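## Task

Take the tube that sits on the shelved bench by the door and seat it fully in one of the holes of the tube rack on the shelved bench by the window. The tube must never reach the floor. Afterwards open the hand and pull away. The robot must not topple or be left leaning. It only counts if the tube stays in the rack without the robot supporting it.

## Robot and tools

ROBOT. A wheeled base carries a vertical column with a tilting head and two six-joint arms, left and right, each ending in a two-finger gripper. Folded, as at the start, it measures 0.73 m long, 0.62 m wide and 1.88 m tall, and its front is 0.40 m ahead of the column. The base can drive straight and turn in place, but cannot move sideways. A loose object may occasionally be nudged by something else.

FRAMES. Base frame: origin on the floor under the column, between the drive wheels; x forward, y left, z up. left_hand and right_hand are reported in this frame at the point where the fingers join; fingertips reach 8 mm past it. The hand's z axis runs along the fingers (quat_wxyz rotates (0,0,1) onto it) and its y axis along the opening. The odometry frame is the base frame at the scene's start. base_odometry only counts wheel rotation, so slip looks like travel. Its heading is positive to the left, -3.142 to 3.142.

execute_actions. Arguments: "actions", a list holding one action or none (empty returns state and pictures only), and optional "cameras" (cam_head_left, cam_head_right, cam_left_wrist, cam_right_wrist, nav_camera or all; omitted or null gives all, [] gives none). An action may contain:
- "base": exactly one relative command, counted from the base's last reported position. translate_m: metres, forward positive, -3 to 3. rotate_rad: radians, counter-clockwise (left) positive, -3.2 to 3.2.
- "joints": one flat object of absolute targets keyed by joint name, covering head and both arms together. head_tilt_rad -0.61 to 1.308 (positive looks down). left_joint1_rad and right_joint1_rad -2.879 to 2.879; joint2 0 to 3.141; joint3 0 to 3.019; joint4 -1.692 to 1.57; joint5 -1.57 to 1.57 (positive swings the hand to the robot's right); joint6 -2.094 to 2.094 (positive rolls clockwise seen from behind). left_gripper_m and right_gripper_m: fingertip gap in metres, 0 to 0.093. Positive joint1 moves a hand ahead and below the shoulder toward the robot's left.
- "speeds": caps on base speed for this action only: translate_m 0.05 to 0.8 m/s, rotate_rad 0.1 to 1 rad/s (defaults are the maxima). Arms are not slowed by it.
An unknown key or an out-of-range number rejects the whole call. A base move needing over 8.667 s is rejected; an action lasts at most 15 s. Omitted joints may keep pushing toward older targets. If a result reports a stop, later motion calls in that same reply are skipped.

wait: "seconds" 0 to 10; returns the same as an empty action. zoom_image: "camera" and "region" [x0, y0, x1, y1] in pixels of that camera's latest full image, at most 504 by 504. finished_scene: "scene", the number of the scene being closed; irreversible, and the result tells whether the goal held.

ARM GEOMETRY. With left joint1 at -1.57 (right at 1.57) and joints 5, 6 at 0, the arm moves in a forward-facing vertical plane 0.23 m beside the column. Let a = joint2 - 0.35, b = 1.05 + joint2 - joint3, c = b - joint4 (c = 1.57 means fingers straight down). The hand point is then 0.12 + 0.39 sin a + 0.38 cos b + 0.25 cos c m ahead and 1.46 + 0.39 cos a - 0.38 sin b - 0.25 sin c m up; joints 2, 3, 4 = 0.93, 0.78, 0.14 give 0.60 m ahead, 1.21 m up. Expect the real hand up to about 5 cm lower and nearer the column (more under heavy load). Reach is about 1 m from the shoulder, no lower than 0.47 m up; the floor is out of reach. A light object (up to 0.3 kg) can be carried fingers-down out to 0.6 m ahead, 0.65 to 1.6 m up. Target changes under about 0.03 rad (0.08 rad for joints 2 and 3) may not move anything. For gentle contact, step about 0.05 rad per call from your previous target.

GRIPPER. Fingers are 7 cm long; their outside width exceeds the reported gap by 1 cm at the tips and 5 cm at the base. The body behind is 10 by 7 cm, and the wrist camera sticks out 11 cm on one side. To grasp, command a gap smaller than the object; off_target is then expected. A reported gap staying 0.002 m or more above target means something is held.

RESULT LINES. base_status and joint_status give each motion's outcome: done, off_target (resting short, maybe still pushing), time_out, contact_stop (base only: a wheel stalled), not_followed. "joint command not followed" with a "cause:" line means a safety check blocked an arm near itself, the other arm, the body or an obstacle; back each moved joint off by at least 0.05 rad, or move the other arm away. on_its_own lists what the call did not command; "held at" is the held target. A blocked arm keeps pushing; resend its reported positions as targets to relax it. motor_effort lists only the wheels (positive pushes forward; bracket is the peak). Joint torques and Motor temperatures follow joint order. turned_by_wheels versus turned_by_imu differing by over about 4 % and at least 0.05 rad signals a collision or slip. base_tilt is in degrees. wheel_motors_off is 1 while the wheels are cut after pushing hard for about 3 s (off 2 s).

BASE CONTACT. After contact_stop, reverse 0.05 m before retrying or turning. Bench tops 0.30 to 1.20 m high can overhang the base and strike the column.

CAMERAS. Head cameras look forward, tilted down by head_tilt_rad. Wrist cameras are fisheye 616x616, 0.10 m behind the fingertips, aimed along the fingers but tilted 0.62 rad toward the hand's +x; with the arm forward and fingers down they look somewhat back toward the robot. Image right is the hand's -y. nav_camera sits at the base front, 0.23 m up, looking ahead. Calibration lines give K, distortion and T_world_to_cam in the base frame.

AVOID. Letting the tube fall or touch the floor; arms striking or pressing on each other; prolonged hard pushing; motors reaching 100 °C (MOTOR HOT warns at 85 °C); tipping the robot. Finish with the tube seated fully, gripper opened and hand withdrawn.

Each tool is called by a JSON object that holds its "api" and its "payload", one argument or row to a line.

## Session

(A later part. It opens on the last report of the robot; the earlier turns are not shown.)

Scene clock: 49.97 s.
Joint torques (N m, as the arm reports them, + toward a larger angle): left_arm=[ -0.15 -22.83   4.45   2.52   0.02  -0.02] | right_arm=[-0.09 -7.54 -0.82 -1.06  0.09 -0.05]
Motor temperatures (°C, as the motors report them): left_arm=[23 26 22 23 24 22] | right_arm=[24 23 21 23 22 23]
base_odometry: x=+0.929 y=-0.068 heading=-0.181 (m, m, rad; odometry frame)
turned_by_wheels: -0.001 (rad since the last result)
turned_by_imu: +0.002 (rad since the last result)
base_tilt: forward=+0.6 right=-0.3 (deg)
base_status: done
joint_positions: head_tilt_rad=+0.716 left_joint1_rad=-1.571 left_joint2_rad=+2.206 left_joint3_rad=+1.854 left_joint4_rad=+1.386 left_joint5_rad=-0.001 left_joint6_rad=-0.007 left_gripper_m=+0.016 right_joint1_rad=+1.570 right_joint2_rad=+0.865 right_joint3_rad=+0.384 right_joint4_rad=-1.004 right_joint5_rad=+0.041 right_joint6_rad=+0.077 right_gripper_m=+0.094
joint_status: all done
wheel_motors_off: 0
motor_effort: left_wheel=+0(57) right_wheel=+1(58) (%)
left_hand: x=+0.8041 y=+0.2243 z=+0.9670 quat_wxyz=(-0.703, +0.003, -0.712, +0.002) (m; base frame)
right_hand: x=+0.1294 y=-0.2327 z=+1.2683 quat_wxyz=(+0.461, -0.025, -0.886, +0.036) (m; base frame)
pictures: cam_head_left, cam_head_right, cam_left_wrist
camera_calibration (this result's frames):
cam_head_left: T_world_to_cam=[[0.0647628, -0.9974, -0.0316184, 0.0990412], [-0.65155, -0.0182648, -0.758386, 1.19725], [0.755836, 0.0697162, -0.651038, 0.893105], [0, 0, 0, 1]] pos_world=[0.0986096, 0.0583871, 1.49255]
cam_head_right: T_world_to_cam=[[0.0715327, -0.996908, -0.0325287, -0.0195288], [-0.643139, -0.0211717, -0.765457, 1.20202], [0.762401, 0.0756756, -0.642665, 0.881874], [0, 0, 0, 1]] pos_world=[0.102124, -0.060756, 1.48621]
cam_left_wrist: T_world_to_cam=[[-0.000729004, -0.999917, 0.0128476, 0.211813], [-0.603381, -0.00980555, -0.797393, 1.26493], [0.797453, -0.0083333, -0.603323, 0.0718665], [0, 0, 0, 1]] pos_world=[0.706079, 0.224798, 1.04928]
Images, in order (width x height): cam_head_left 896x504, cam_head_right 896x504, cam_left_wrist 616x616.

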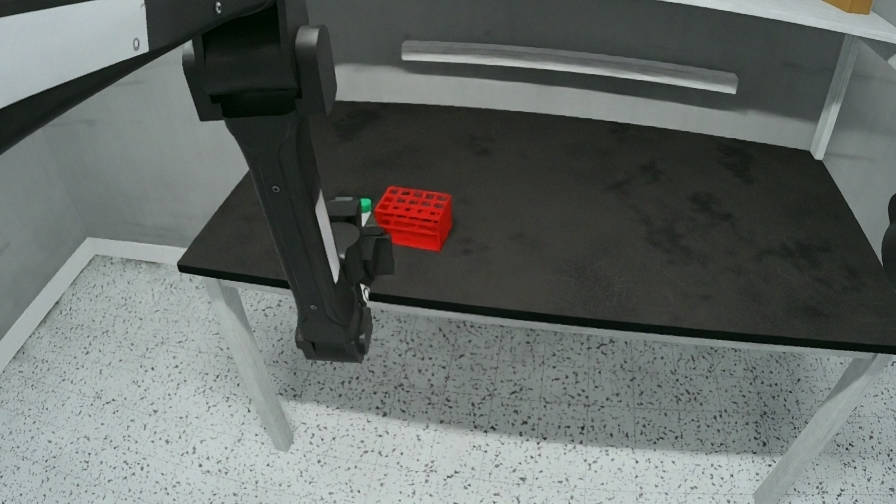

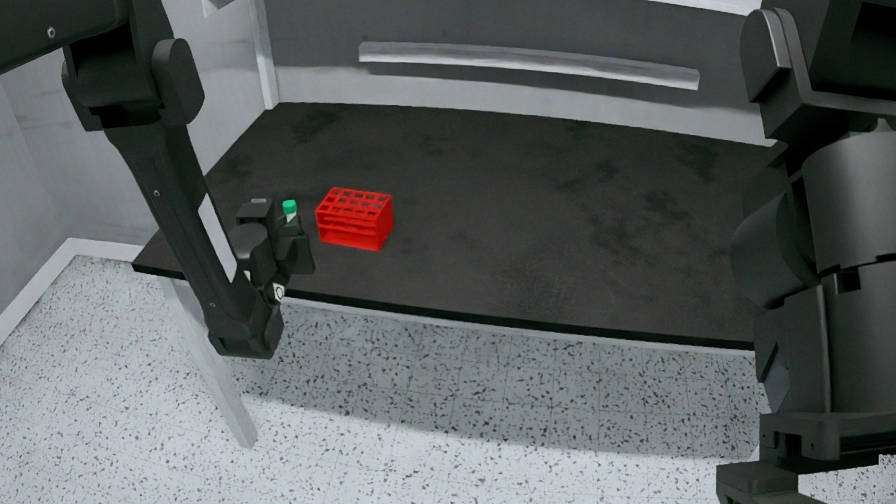

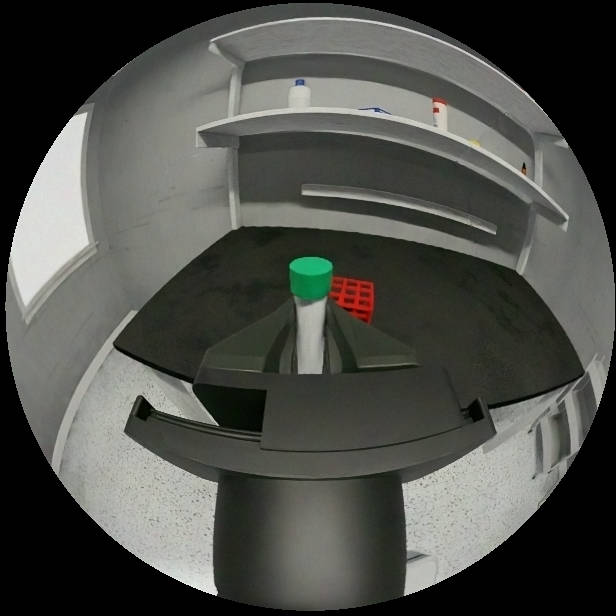

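{"api": "execute_actions", "payload": {
  "actions": [
    {"base":{"rotate_rad":0.09},"joints":{"left_joint5_rad":0.9}}
  ],
  "cameras": []
}}

{"api": "execute_actions", "payload": {
  "actions": [
    {"base":{"translate_m":0.25},"joints":{"head_tilt_rad":0.8}}
  ],
  "cameras": ["cam_head_right","cam_head_left","cam_left_wrist"]
}}

{"api": "zoom_image", "payload": {
  "camera": "cam_head_right",
  "region": [250,140,500,340]
}}

Scene clock: 56.30 s.
Joint torques (N m, as the arm reports them, + toward a larger angle): left_arm=[ -1.02 -22.54   4.19   2.23   0.06  -0.03] | right_arm=[-0.13 -7.55 -0.82 -1.09  0.09 -0.05]
Motor temperatures (°C, as the motors report them): left_arm=[23 26 23 23 24 22] | right_arm=[24 23 21 23 22 23]
base_odometry: x=+0.929 y=-0.068 heading=-0.093 (m, m, rad; odometry frame)
turned_by_wheels: +0.088 (rad since the last result)
turned_by_imu: +0.089 (rad since the last result)
base_tilt: forward=+0.6 right=-0.2 (deg)
base_status: done
joint_positions: head_tilt_rad=+0.716 left_joint1_rad=-1.567 left_joint2_rad=+2.206 left_joint3_rad=+1.854 left_joint4_rad=+1.386 left_joint5_rad=+0.898 left_joint6_rad=-0.007 left_gripper_m=+0.016 right_joint1_rad=+1.570 right_joint2_rad=+0.865 right_joint3_rad=+0.384 right_joint4_rad=-1.004 right_joint5_rad=+0.041 right_joint6_rad=+0.077 right_gripper_m=+0.094
joint_status: all done
wheel_motors_off: 0
motor_effort: left_wheel=-1(49) right_wheel=+1(39) (%)
left_hand: x=+0.7396 y=+0.0931 z=+0.9674 quat_wxyz=(-0.632, -0.303, -0.643, +0.309) (m; base frame)
right_hand: x=+0.1294 y=-0.2327 z=+1.2683 quat_wxyz=(+0.461, -0.025, -0.886, +0.036) (m; base frame)
pictures: none
No camera images: the call's "cameras" was empty. Leave "cameras" out to get every camera's image.

Scene clock: 58.13 s.
Joint torques (N m, as the arm reports them, + toward a larger angle): left_arm=[ -1.11 -22.16   4.03   2.26   0.01  -0.03] | right_arm=[-0.15 -7.49 -1.03 -1.03  0.09 -0.05]
Motor temperatures (°C, as the motors report them): left_arm=[23 27 23 23 24 22] | right_arm=[24 23 21 23 22 23]
base_odometry: x=+1.178 y=-0.091 heading=-0.092 (m, m, rad; odometry frame)
turned_by_wheels: +0.001 (rad since the last result)
turned_by_imu: +0.003 (rad since the last result)
base_tilt: forward=+0.6 right=-0.3 (deg)
base_status: done
joint_positions: head_tilt_rad=+0.802 left_joint1_rad=-1.568 left_joint2_rad=+2.203 left_joint3_rad=+1.858 left_joint4_rad=+1.386 left_joint5_rad=+0.899 left_joint6_rad=-0.007 left_gripper_m=+0.016 right_joint1_rad=+1.570 right_joint2_rad=+0.865 right_joint3_rad=+0.386 right_joint4_rad=-1.004 right_joint5_rad=+0.041 right_joint6_rad=+0.077 right_gripper_m=+0.094
joint_status: all done
wheel_motors_off: 0
motor_effort: left_wheel=+0(66) right_wheel=-1(47) (%)
left_hand: x=+0.7421 y=+0.0919 z=+0.9702 quat_wxyz=(-0.634, -0.304, -0.640, +0.309) (m; base frame)
right_hand: x=+0.1304 y=-0.2327 z=+1.2680 quat_wxyz=(+0.460, -0.025, -0.887, +0.036) (m; base frame)
pictures: cam_head_left, cam_head_right, cam_left_wrist
camera_calibration (this result's frames):
cam_head_left: T_world_to_cam=[[0.061794, -0.9974, -0.037087, 0.107611], [-0.71454, -0.0182648, -0.699357, 1.10949], [0.696861, 0.0697162, -0.71381, 0.992722], [0, 0, 0, 1]] pos_world=[0.0943355, 0.0583871, 1.48854]
cam_head_right: T_world_to_cam=[[0.0684602, -0.996908, -0.0385778, -0.0100595], [-0.70677, -0.0211717, -0.707126, 1.11538], [0.704123, 0.0756756, -0.706034, 0.982376], [0, 0, 0, 1]] pos_world=[0.0972896, -0.060756, 1.48191]
cam_left_wrist: T_world_to_cam=[[-0.782953, -0.621878, 0.015914, 0.622066], [-0.381697, 0.460047, -0.801663, 1.02519], [0.491215, -0.633738, -0.597565, 0.401212], [0, 0, 0, 1]] pos_world=[0.681279, 0.169476, 1.05171]
Images, in order (width x height): cam_head_left 896x504, cam_head_right 896x504, cam_left_wrist 616x616.

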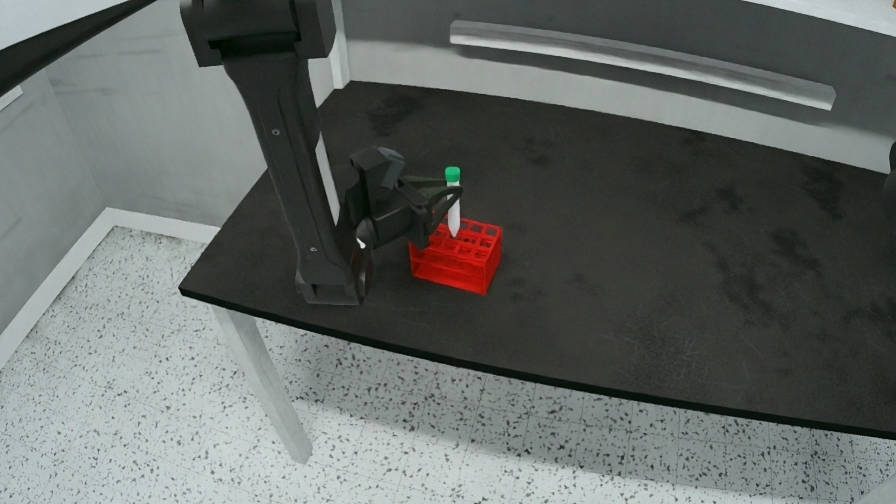

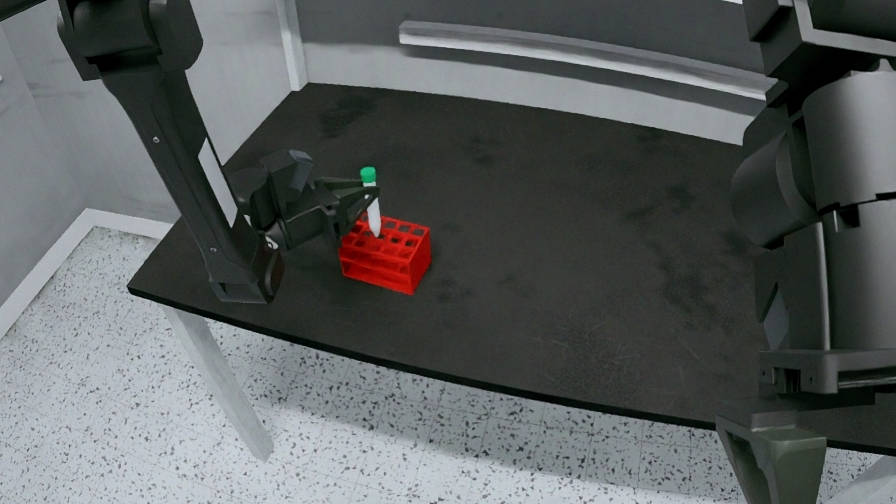

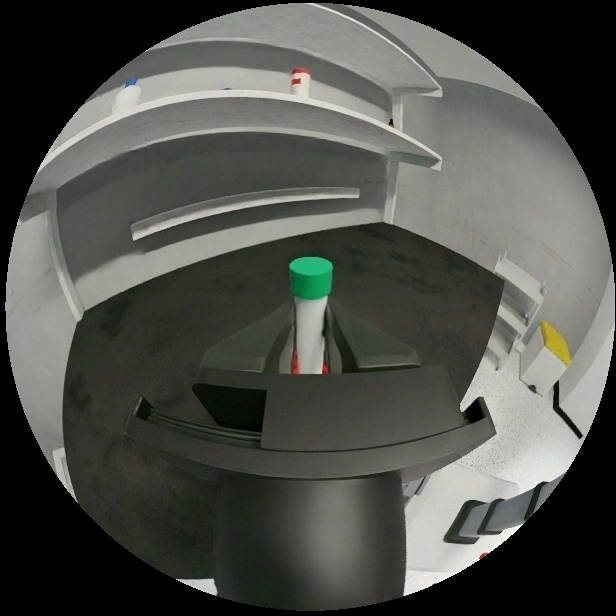

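Region (250, 140, 500, 340) of cam_head_right's 896x504 image, scaled by 2.016, with more detail than that image has; it fills the top 403 rows of this view, and the rest is white.

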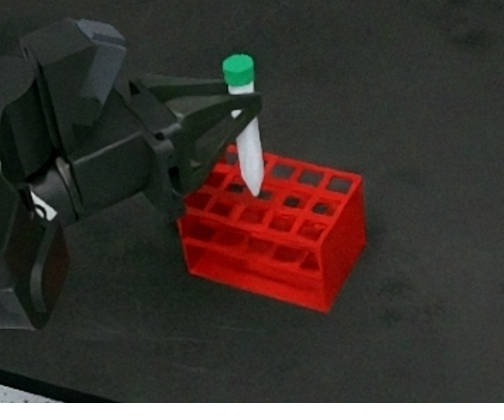

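Lower 3 cm, forward a bit.

{"api": "execute_actions", "payload": {
  "actions": [
    {"base":{"translate_m":0.03},"joints":{"left_joint2_rad":2.28,"left_joint3_rad":1.98,"left_joint4_rad":1.37}}
  ],
  "cameras": ["cam_head_right","cam_head_left"]
}}

{"api": "zoom_image", "payload": {
  "camera": "cam_head_right",
  "region": [310,170,450,310]
}}

{"api": "zoom_image", "payload": {
  "camera": "cam_head_left",
  "region": [385,170,525,310]
}}

Scene clock: 69.63 s.
Joint torques (N m, as the arm reports them, + toward a larger angle): left_arm=[ -1.22 -21.48   4.69   1.4   -0.01  -0.03] | right_arm=[-0.18 -7.35 -0.84 -1.08  0.09 -0.05]
Motor temperatures (°C, as the motors report them): left_arm=[23 27 23 23 24 22] | right_arm=[24 23 21 23 22 23]
base_odometry: x=+1.208 y=-0.094 heading=-0.091 (m, m, rad; odometry frame)
turned_by_wheels: +0.001 (rad since the last result)
turned_by_imu: +0.002 (rad since the last result)
base_tilt: forward=+0.6 right=-0.3 (deg)
base_status: done
joint_positions: head_tilt_rad=+0.803 left_joint1_rad=-1.568 left_joint2_rad=+2.273 left_joint3_rad=+1.962 left_joint4_rad=+1.376 left_joint5_rad=+0.899 left_joint6_rad=-0.007 left_gripper_m=+0.016 right_joint1_rad=+1.570 right_joint2_rad=+0.865 right_joint3_rad=+0.385 right_joint4_rad=-1.004 right_joint5_rad=+0.041 right_joint6_rad=+0.077 right_gripper_m=+0.094
joint_status: all done
wheel_motors_off: 0
motor_effort: left_wheel=+0(36) right_wheel=-1(40) (%)
left_hand: x=+0.7466 y=+0.0919 z=+0.9517 quat_wxyz=(-0.641, -0.308, -0.633, +0.306) (m; base frame)
right_hand: x=+0.1298 y=-0.2327 z=+1.2682 quat_wxyz=(+0.461, -0.025, -0.886, +0.036) (m; base frame)
pictures: cam_head_left, cam_head_right
camera_calibration (this result's frames):
cam_head_left: T_world_to_cam=[[0.0617821, -0.9974, -0.0371068, 0.107642], [-0.714764, -0.0182648, -0.699127, 1.10915], [0.696631, 0.0697162, -0.714034, 0.993079], [0, 0, 0, 1]] pos_world=[0.094319, 0.0583871, 1.48852]
cam_head_right: T_world_to_cam=[[0.0684478, -0.996908, -0.0385998, -0.010025], [-0.706997, -0.0211717, -0.706899, 1.11504], [0.703896, 0.0756756, -0.70626, 0.982736], [0, 0, 0, 1]] pos_world=[0.0972709, -0.060756, 1.4819]
Images, in order (width x height): cam_head_left 896x504, cam_head_right 896x504.

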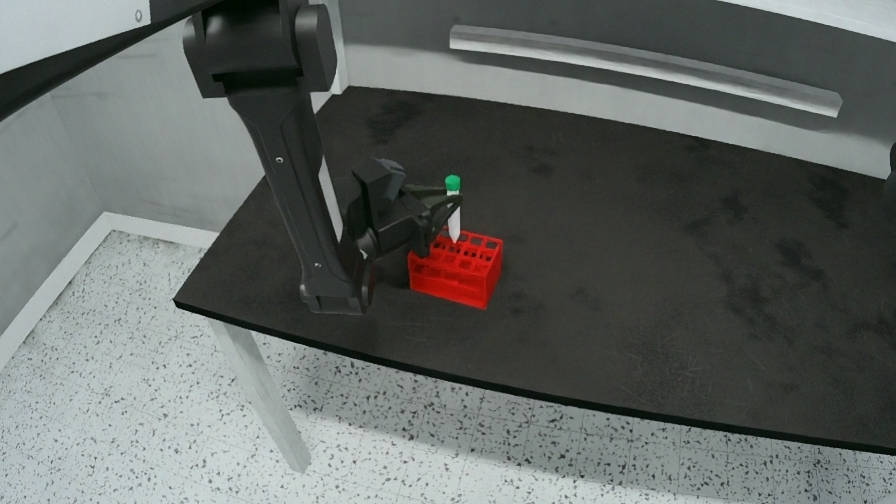

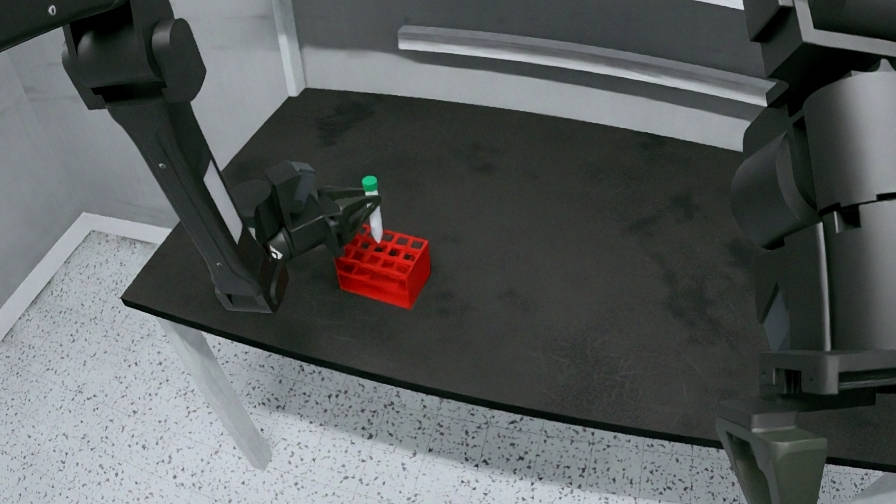

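Region (310, 170, 450, 310) of cam_head_right's 896x504 image, scaled by 3.600, with more detail than that image has.

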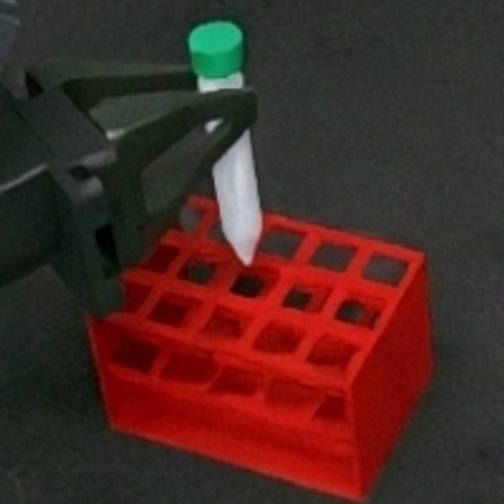

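Region (385, 170, 525, 310) of cam_head_left's 896x504 image, scaled by 3.600, with more detail than that image has.

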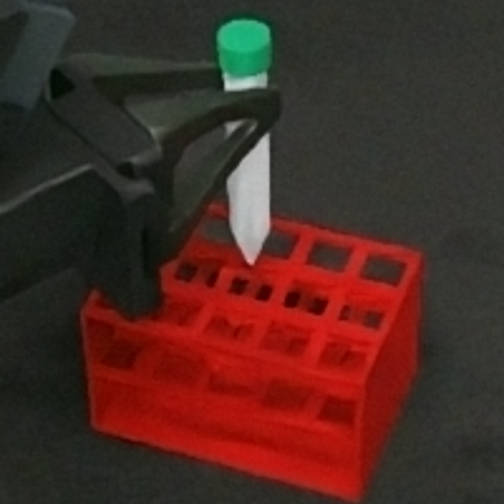

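Aligned.

{"api": "execute_actions", "payload": {
  "actions": [
    {"joints":{"left_joint2_rad":2.38,"left_joint3_rad":2.12,"left_joint4_rad":1.32}}
  ],
  "cameras": ["cam_head_right"]
}}

{"api": "zoom_image", "payload": {
  "camera": "cam_head_right",
  "region": [310,170,450,310]
}}

Scene clock: 75.83 s.
Joint torques (N m, as the arm reports them, + toward a larger angle): left_arm=[ -0.87 -22.1    5.74   1.26   0.01  -0.05] | right_arm=[-0.14 -7.53 -0.86 -1.08  0.09 -0.05]
Motor temperatures (°C, as the motors report them): left_arm=[23 27 23 23 24 22] | right_arm=[24 23 21 23 22 23]
base_odometry: x=+1.208 y=-0.094 heading=-0.091 (m, m, rad; odometry frame)
turned_by_wheels: +0.000 (rad since the last result)
turned_by_imu: +0.001 (rad since the last result)
base_tilt: forward=+0.6 right=-0.3 (deg)
base_status: not commanded
joint_positions: head_tilt_rad=+0.803 left_joint1_rad=-1.568 left_joint2_rad=+2.379 left_joint3_rad=+2.096 left_joint4_rad=+1.327 left_joint5_rad=+0.899 left_joint6_rad=-0.006 left_gripper_m=+0.016 right_joint1_rad=+1.570 right_joint2_rad=+0.865 right_joint3_rad=+0.385 right_joint4_rad=-1.004 right_joint5_rad=+0.041 right_joint6_rad=+0.077 right_gripper_m=+0.094
joint_status: all done
wheel_motors_off: 0
motor_effort: left_wheel=+1(1) right_wheel=-1(0) (%)
left_hand: x=+0.7402 y=+0.0920 z=+0.9124 quat_wxyz=(-0.635, -0.305, -0.639, +0.309) (m; base frame)
right_hand: x=+0.1298 y=-0.2327 z=+1.2682 quat_wxyz=(+0.461, -0.025, -0.886, +0.036) (m; base frame)
pictures: cam_head_right
camera_calibration (this result's frames):
cam_head_right: T_world_to_cam=[[0.0684478, -0.996908, -0.0385998, -0.010025], [-0.706997, -0.0211717, -0.706899, 1.11504], [0.703896, 0.0756756, -0.70626, 0.982736], [0, 0, 0, 1]] pos_world=[0.0972709, -0.060756, 1.4819]
Images, in order (width x height): cam_head_right 896x504.

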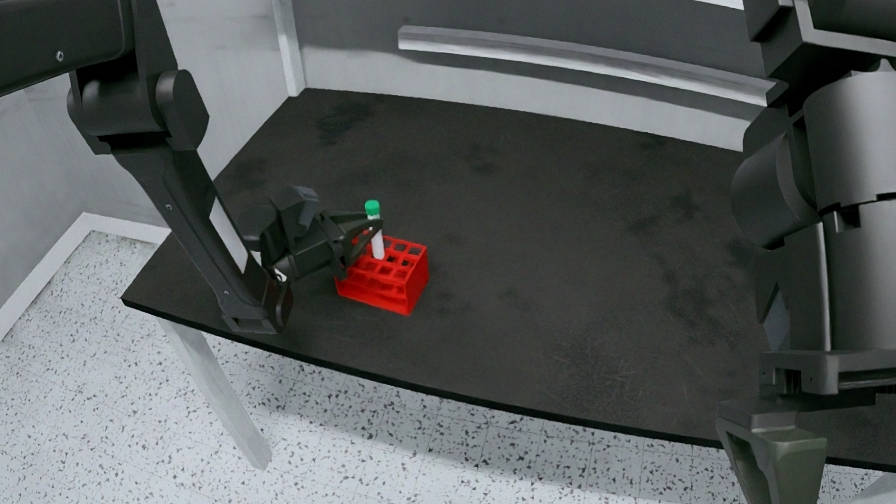

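Region (310, 170, 450, 310) of cam_head_right's 896x504 image, scaled by 3.600, with more detail than that image has.

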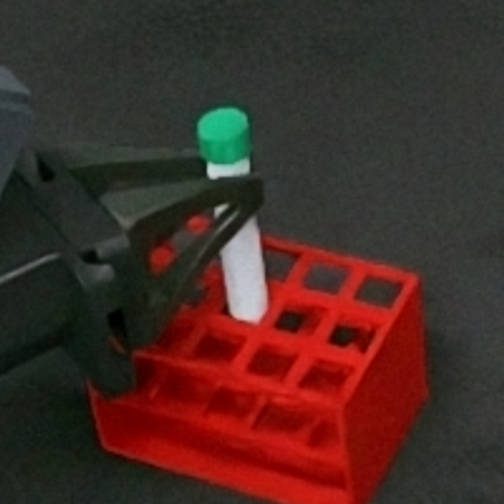

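{"api": "execute_actions", "payload": {
  "actions": [
    {"joints":{"left_joint2_rad":2.47,"left_joint3_rad":2.27,"left_joint4_rad":1.26}}
  ],
  "cameras": []
}}

{"api": "execute_actions", "payload": {
  "actions": [
    {"joints":{"left_gripper_m":0.09}}
  ],
  "cameras": []
}}

{"api": "execute_actions", "payload": {
  "actions": [
    {"base":{"rotate_rad":0.06},"joints":{"left_joint2_rad":2.0,"left_joint3_rad":1.6}}
  ],
  "cameras": ["cam_head_right"]
}}

{"api": "zoom_image", "payload": {
  "camera": "cam_head_right",
  "region": [310,150,510,350]
}}

Scene clock: 82.00 s.
Joint torques (N m, as the arm reports them, + toward a larger angle): left_arm=[ -1.05 -21.42   6.65   1.27   0.01  -0.04] | right_arm=[-0.1  -7.49 -0.86 -1.08  0.09 -0.05]
Motor temperatures (°C, as the motors report them): left_arm=[23 27 23 23 24 22] | right_arm=[24 23 21 23 22 23]
base_odometry: x=+1.208 y=-0.094 heading=-0.091 (m, m, rad; odometry frame)
turned_by_wheels: +0.000 (rad since the last result)
turned_by_imu: +0.001 (rad since the last result)
base_tilt: forward=+0.6 right=-0.2 (deg)
base_status: not commanded
joint_positions: head_tilt_rad=+0.803 left_joint1_rad=-1.568 left_joint2_rad=+2.466 left_joint3_rad=+2.241 left_joint4_rad=+1.267 left_joint5_rad=+0.899 left_joint6_rad=-0.005 left_gripper_m=+0.016 right_joint1_rad=+1.570 right_joint2_rad=+0.865 right_joint3_rad=+0.385 right_joint4_rad=-1.004 right_joint5_rad=+0.041 right_joint6_rad=+0.077 right_gripper_m=+0.094
joint_status: all done
wheel_motors_off: 0
motor_effort: left_wheel=+1(1) right_wheel=-1(1) (%)
left_hand: x=+0.7455 y=+0.0920 z=+0.8889 quat_wxyz=(-0.634, -0.305, -0.640, +0.309) (m; base frame)
right_hand: x=+0.1298 y=-0.2327 z=+1.2682 quat_wxyz=(+0.461, -0.025, -0.886, +0.036) (m; base frame)
pictures: none
No camera images: the call's "cameras" was empty. Leave "cameras" out to get every camera's image.

Scene clock: 82.70 s.
Joint torques (N m, as the arm reports them, + toward a larger angle): left_arm=[ -1.   -21.15   6.62   1.29   0.01  -0.03] | right_arm=[-0.11 -7.53 -0.86 -1.1   0.09 -0.05]
Motor temperatures (°C, as the motors report them): left_arm=[23 27 23 23 24 22] | right_arm=[24 23 21 23 22 23]
base_odometry: x=+1.208 y=-0.094 heading=-0.091 (m, m, rad; odometry frame)
turned_by_wheels: +0.000 (rad since the last result)
turned_by_imu: +0.000 (rad since the last result)
base_tilt: forward=+0.5 right=-0.1 (deg)
base_status: not commanded
joint_positions: head_tilt_rad=+0.803 left_joint1_rad=-1.568 left_joint2_rad=+2.466 left_joint3_rad=+2.241 left_joint4_rad=+1.267 left_joint5_rad=+0.899 left_joint6_rad=-0.005 left_gripper_m=+0.090 right_joint1_rad=+1.570 right_joint2_rad=+0.865 right_joint3_rad=+0.385 right_joint4_rad=-1.004 right_joint5_rad=+0.041 right_joint6_rad=+0.077 right_gripper_m=+0.094
joint_status: all done
wheel_motors_off: 0
motor_effort: left_wheel=+1(1) right_wheel=-1(0) (%)
left_hand: x=+0.7455 y=+0.0920 z=+0.8889 quat_wxyz=(-0.634, -0.305, -0.640, +0.309) (m; base frame)
right_hand: x=+0.1298 y=-0.2327 z=+1.2682 quat_wxyz=(+0.461, -0.025, -0.886, +0.036) (m; base frame)
pictures: none
No camera images: the call's "cameras" was empty. Leave "cameras" out to get every camera's image.

Scene clock: 84.23 s.
Joint torques (N m, as the arm reports them, + toward a larger angle): left_arm=[ -1.31 -23.44   2.27   1.44   0.1   -0.02] | right_arm=[-0.11 -7.53 -0.8  -1.11  0.09 -0.05]
Motor temperatures (°C, as the motors report them): left_arm=[23 28 23 23 24 22] | right_arm=[24 23 21 23 22 23]
base_odometry: x=+1.208 y=-0.094 heading=-0.034 (m, m, rad; odometry frame)
turned_by_wheels: +0.058 (rad since the last result)
turned_by_imu: +0.057 (rad since the last result)
base_tilt: forward=+0.7 right=-0.2 (deg)
base_status: done
joint_positions: head_tilt_rad=+0.803 left_joint1_rad=-1.565 left_joint2_rad=+2.009 left_joint3_rad=+1.598 left_joint4_rad=+1.265 left_joint5_rad=+0.899 left_joint6_rad=-0.005 left_gripper_m=+0.090 right_joint1_rad=+1.570 right_joint2_rad=+0.865 right_joint3_rad=+0.385 right_joint4_rad=-1.004 right_joint5_rad=+0.041 right_joint6_rad=+0.077 right_gripper_m=+0.094
joint_status: all done
wheel_motors_off: 0
motor_effort: left_wheel=+0(48) right_wheel=+1(48) (%)
left_hand: x=+0.7281 y=+0.0942 z=+1.0057 quat_wxyz=(-0.571, -0.275, -0.697, +0.334) (m; base frame)
right_hand: x=+0.1298 y=-0.2327 z=+1.2682 quat_wxyz=(+0.461, -0.025, -0.886, +0.036) (m; base frame)
pictures: cam_head_right
camera_calibration (this result's frames):
cam_head_right: T_world_to_cam=[[0.0684478, -0.996908, -0.0385998, -0.010025], [-0.706997, -0.0211717, -0.706899, 1.11504], [0.703896, 0.0756756, -0.70626, 0.982736], [0, 0, 0, 1]] pos_world=[0.0972709, -0.060756, 1.4819]
Images, in order (width x height): cam_head_right 896x504.

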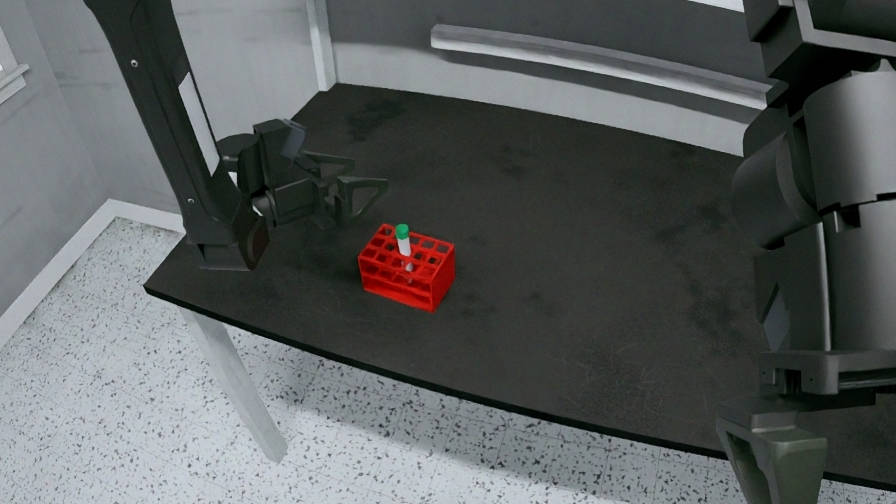

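Region (310, 150, 510, 350) of cam_head_right's 896x504 image, scaled by 2.520, with more detail than that image has.

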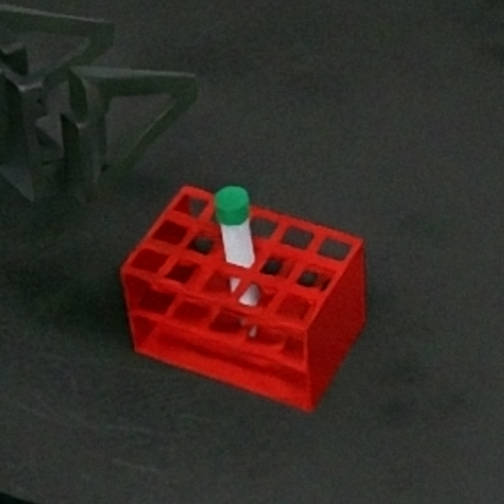

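{"api": "execute_actions", "payload": {
  "actions": [
    {"base":{"translate_m":-0.3}}
  ],
  "cameras": []
}}

{"api": "finished_scene", "payload": {
  "scene": 1
}}

Scene clock: 89.37 s.
Joint torques (N m, as the arm reports them, + toward a larger angle): left_arm=[ -1.23 -22.28   2.57   1.46   0.09  -0.03] | right_arm=[-0.14 -7.55 -0.51 -1.13  0.09 -0.05]
Motor temperatures (°C, as the motors report them): left_arm=[23 28 23 23 24 22] | right_arm=[24 23 21 23 22 23]
base_odometry: x=+0.908 y=-0.084 heading=-0.032 (m, m, rad; odometry frame)
turned_by_wheels: +0.002 (rad since the last result)
turned_by_imu: +0.003 (rad since the last result)
base_tilt: forward=+0.5 right=-0.3 (deg)
base_status: done
joint_positions: head_tilt_rad=+0.803 left_joint1_rad=-1.568 left_joint2_rad=+2.007 left_joint3_rad=+1.596 left_joint4_rad=+1.265 left_joint5_rad=+0.900 left_joint6_rad=-0.005 left_gripper_m=+0.090 right_joint1_rad=+1.570 right_joint2_rad=+0.864 right_joint3_rad=+0.380 right_joint4_rad=-1.004 right_joint5_rad=+0.041 right_joint6_rad=+0.077 right_gripper_m=+0.094
joint_status: not commanded
wheel_motors_off: 0
motor_effort: left_wheel=+0(69) right_wheel=-1(55) (%)
left_hand: x=+0.7281 y=+0.0920 z=+1.0070 quat_wxyz=(-0.572, -0.275, -0.696, +0.336) (m; base frame)
right_hand: x=+0.1277 y=-0.2327 z=+1.2690 quat_wxyz=(+0.463, -0.025, -0.885, +0.036) (m; base frame)
pictures: none
No camera images: the call's "cameras" was empty. Leave "cameras" out to get every camera's image.

The scene is finished: the task was done.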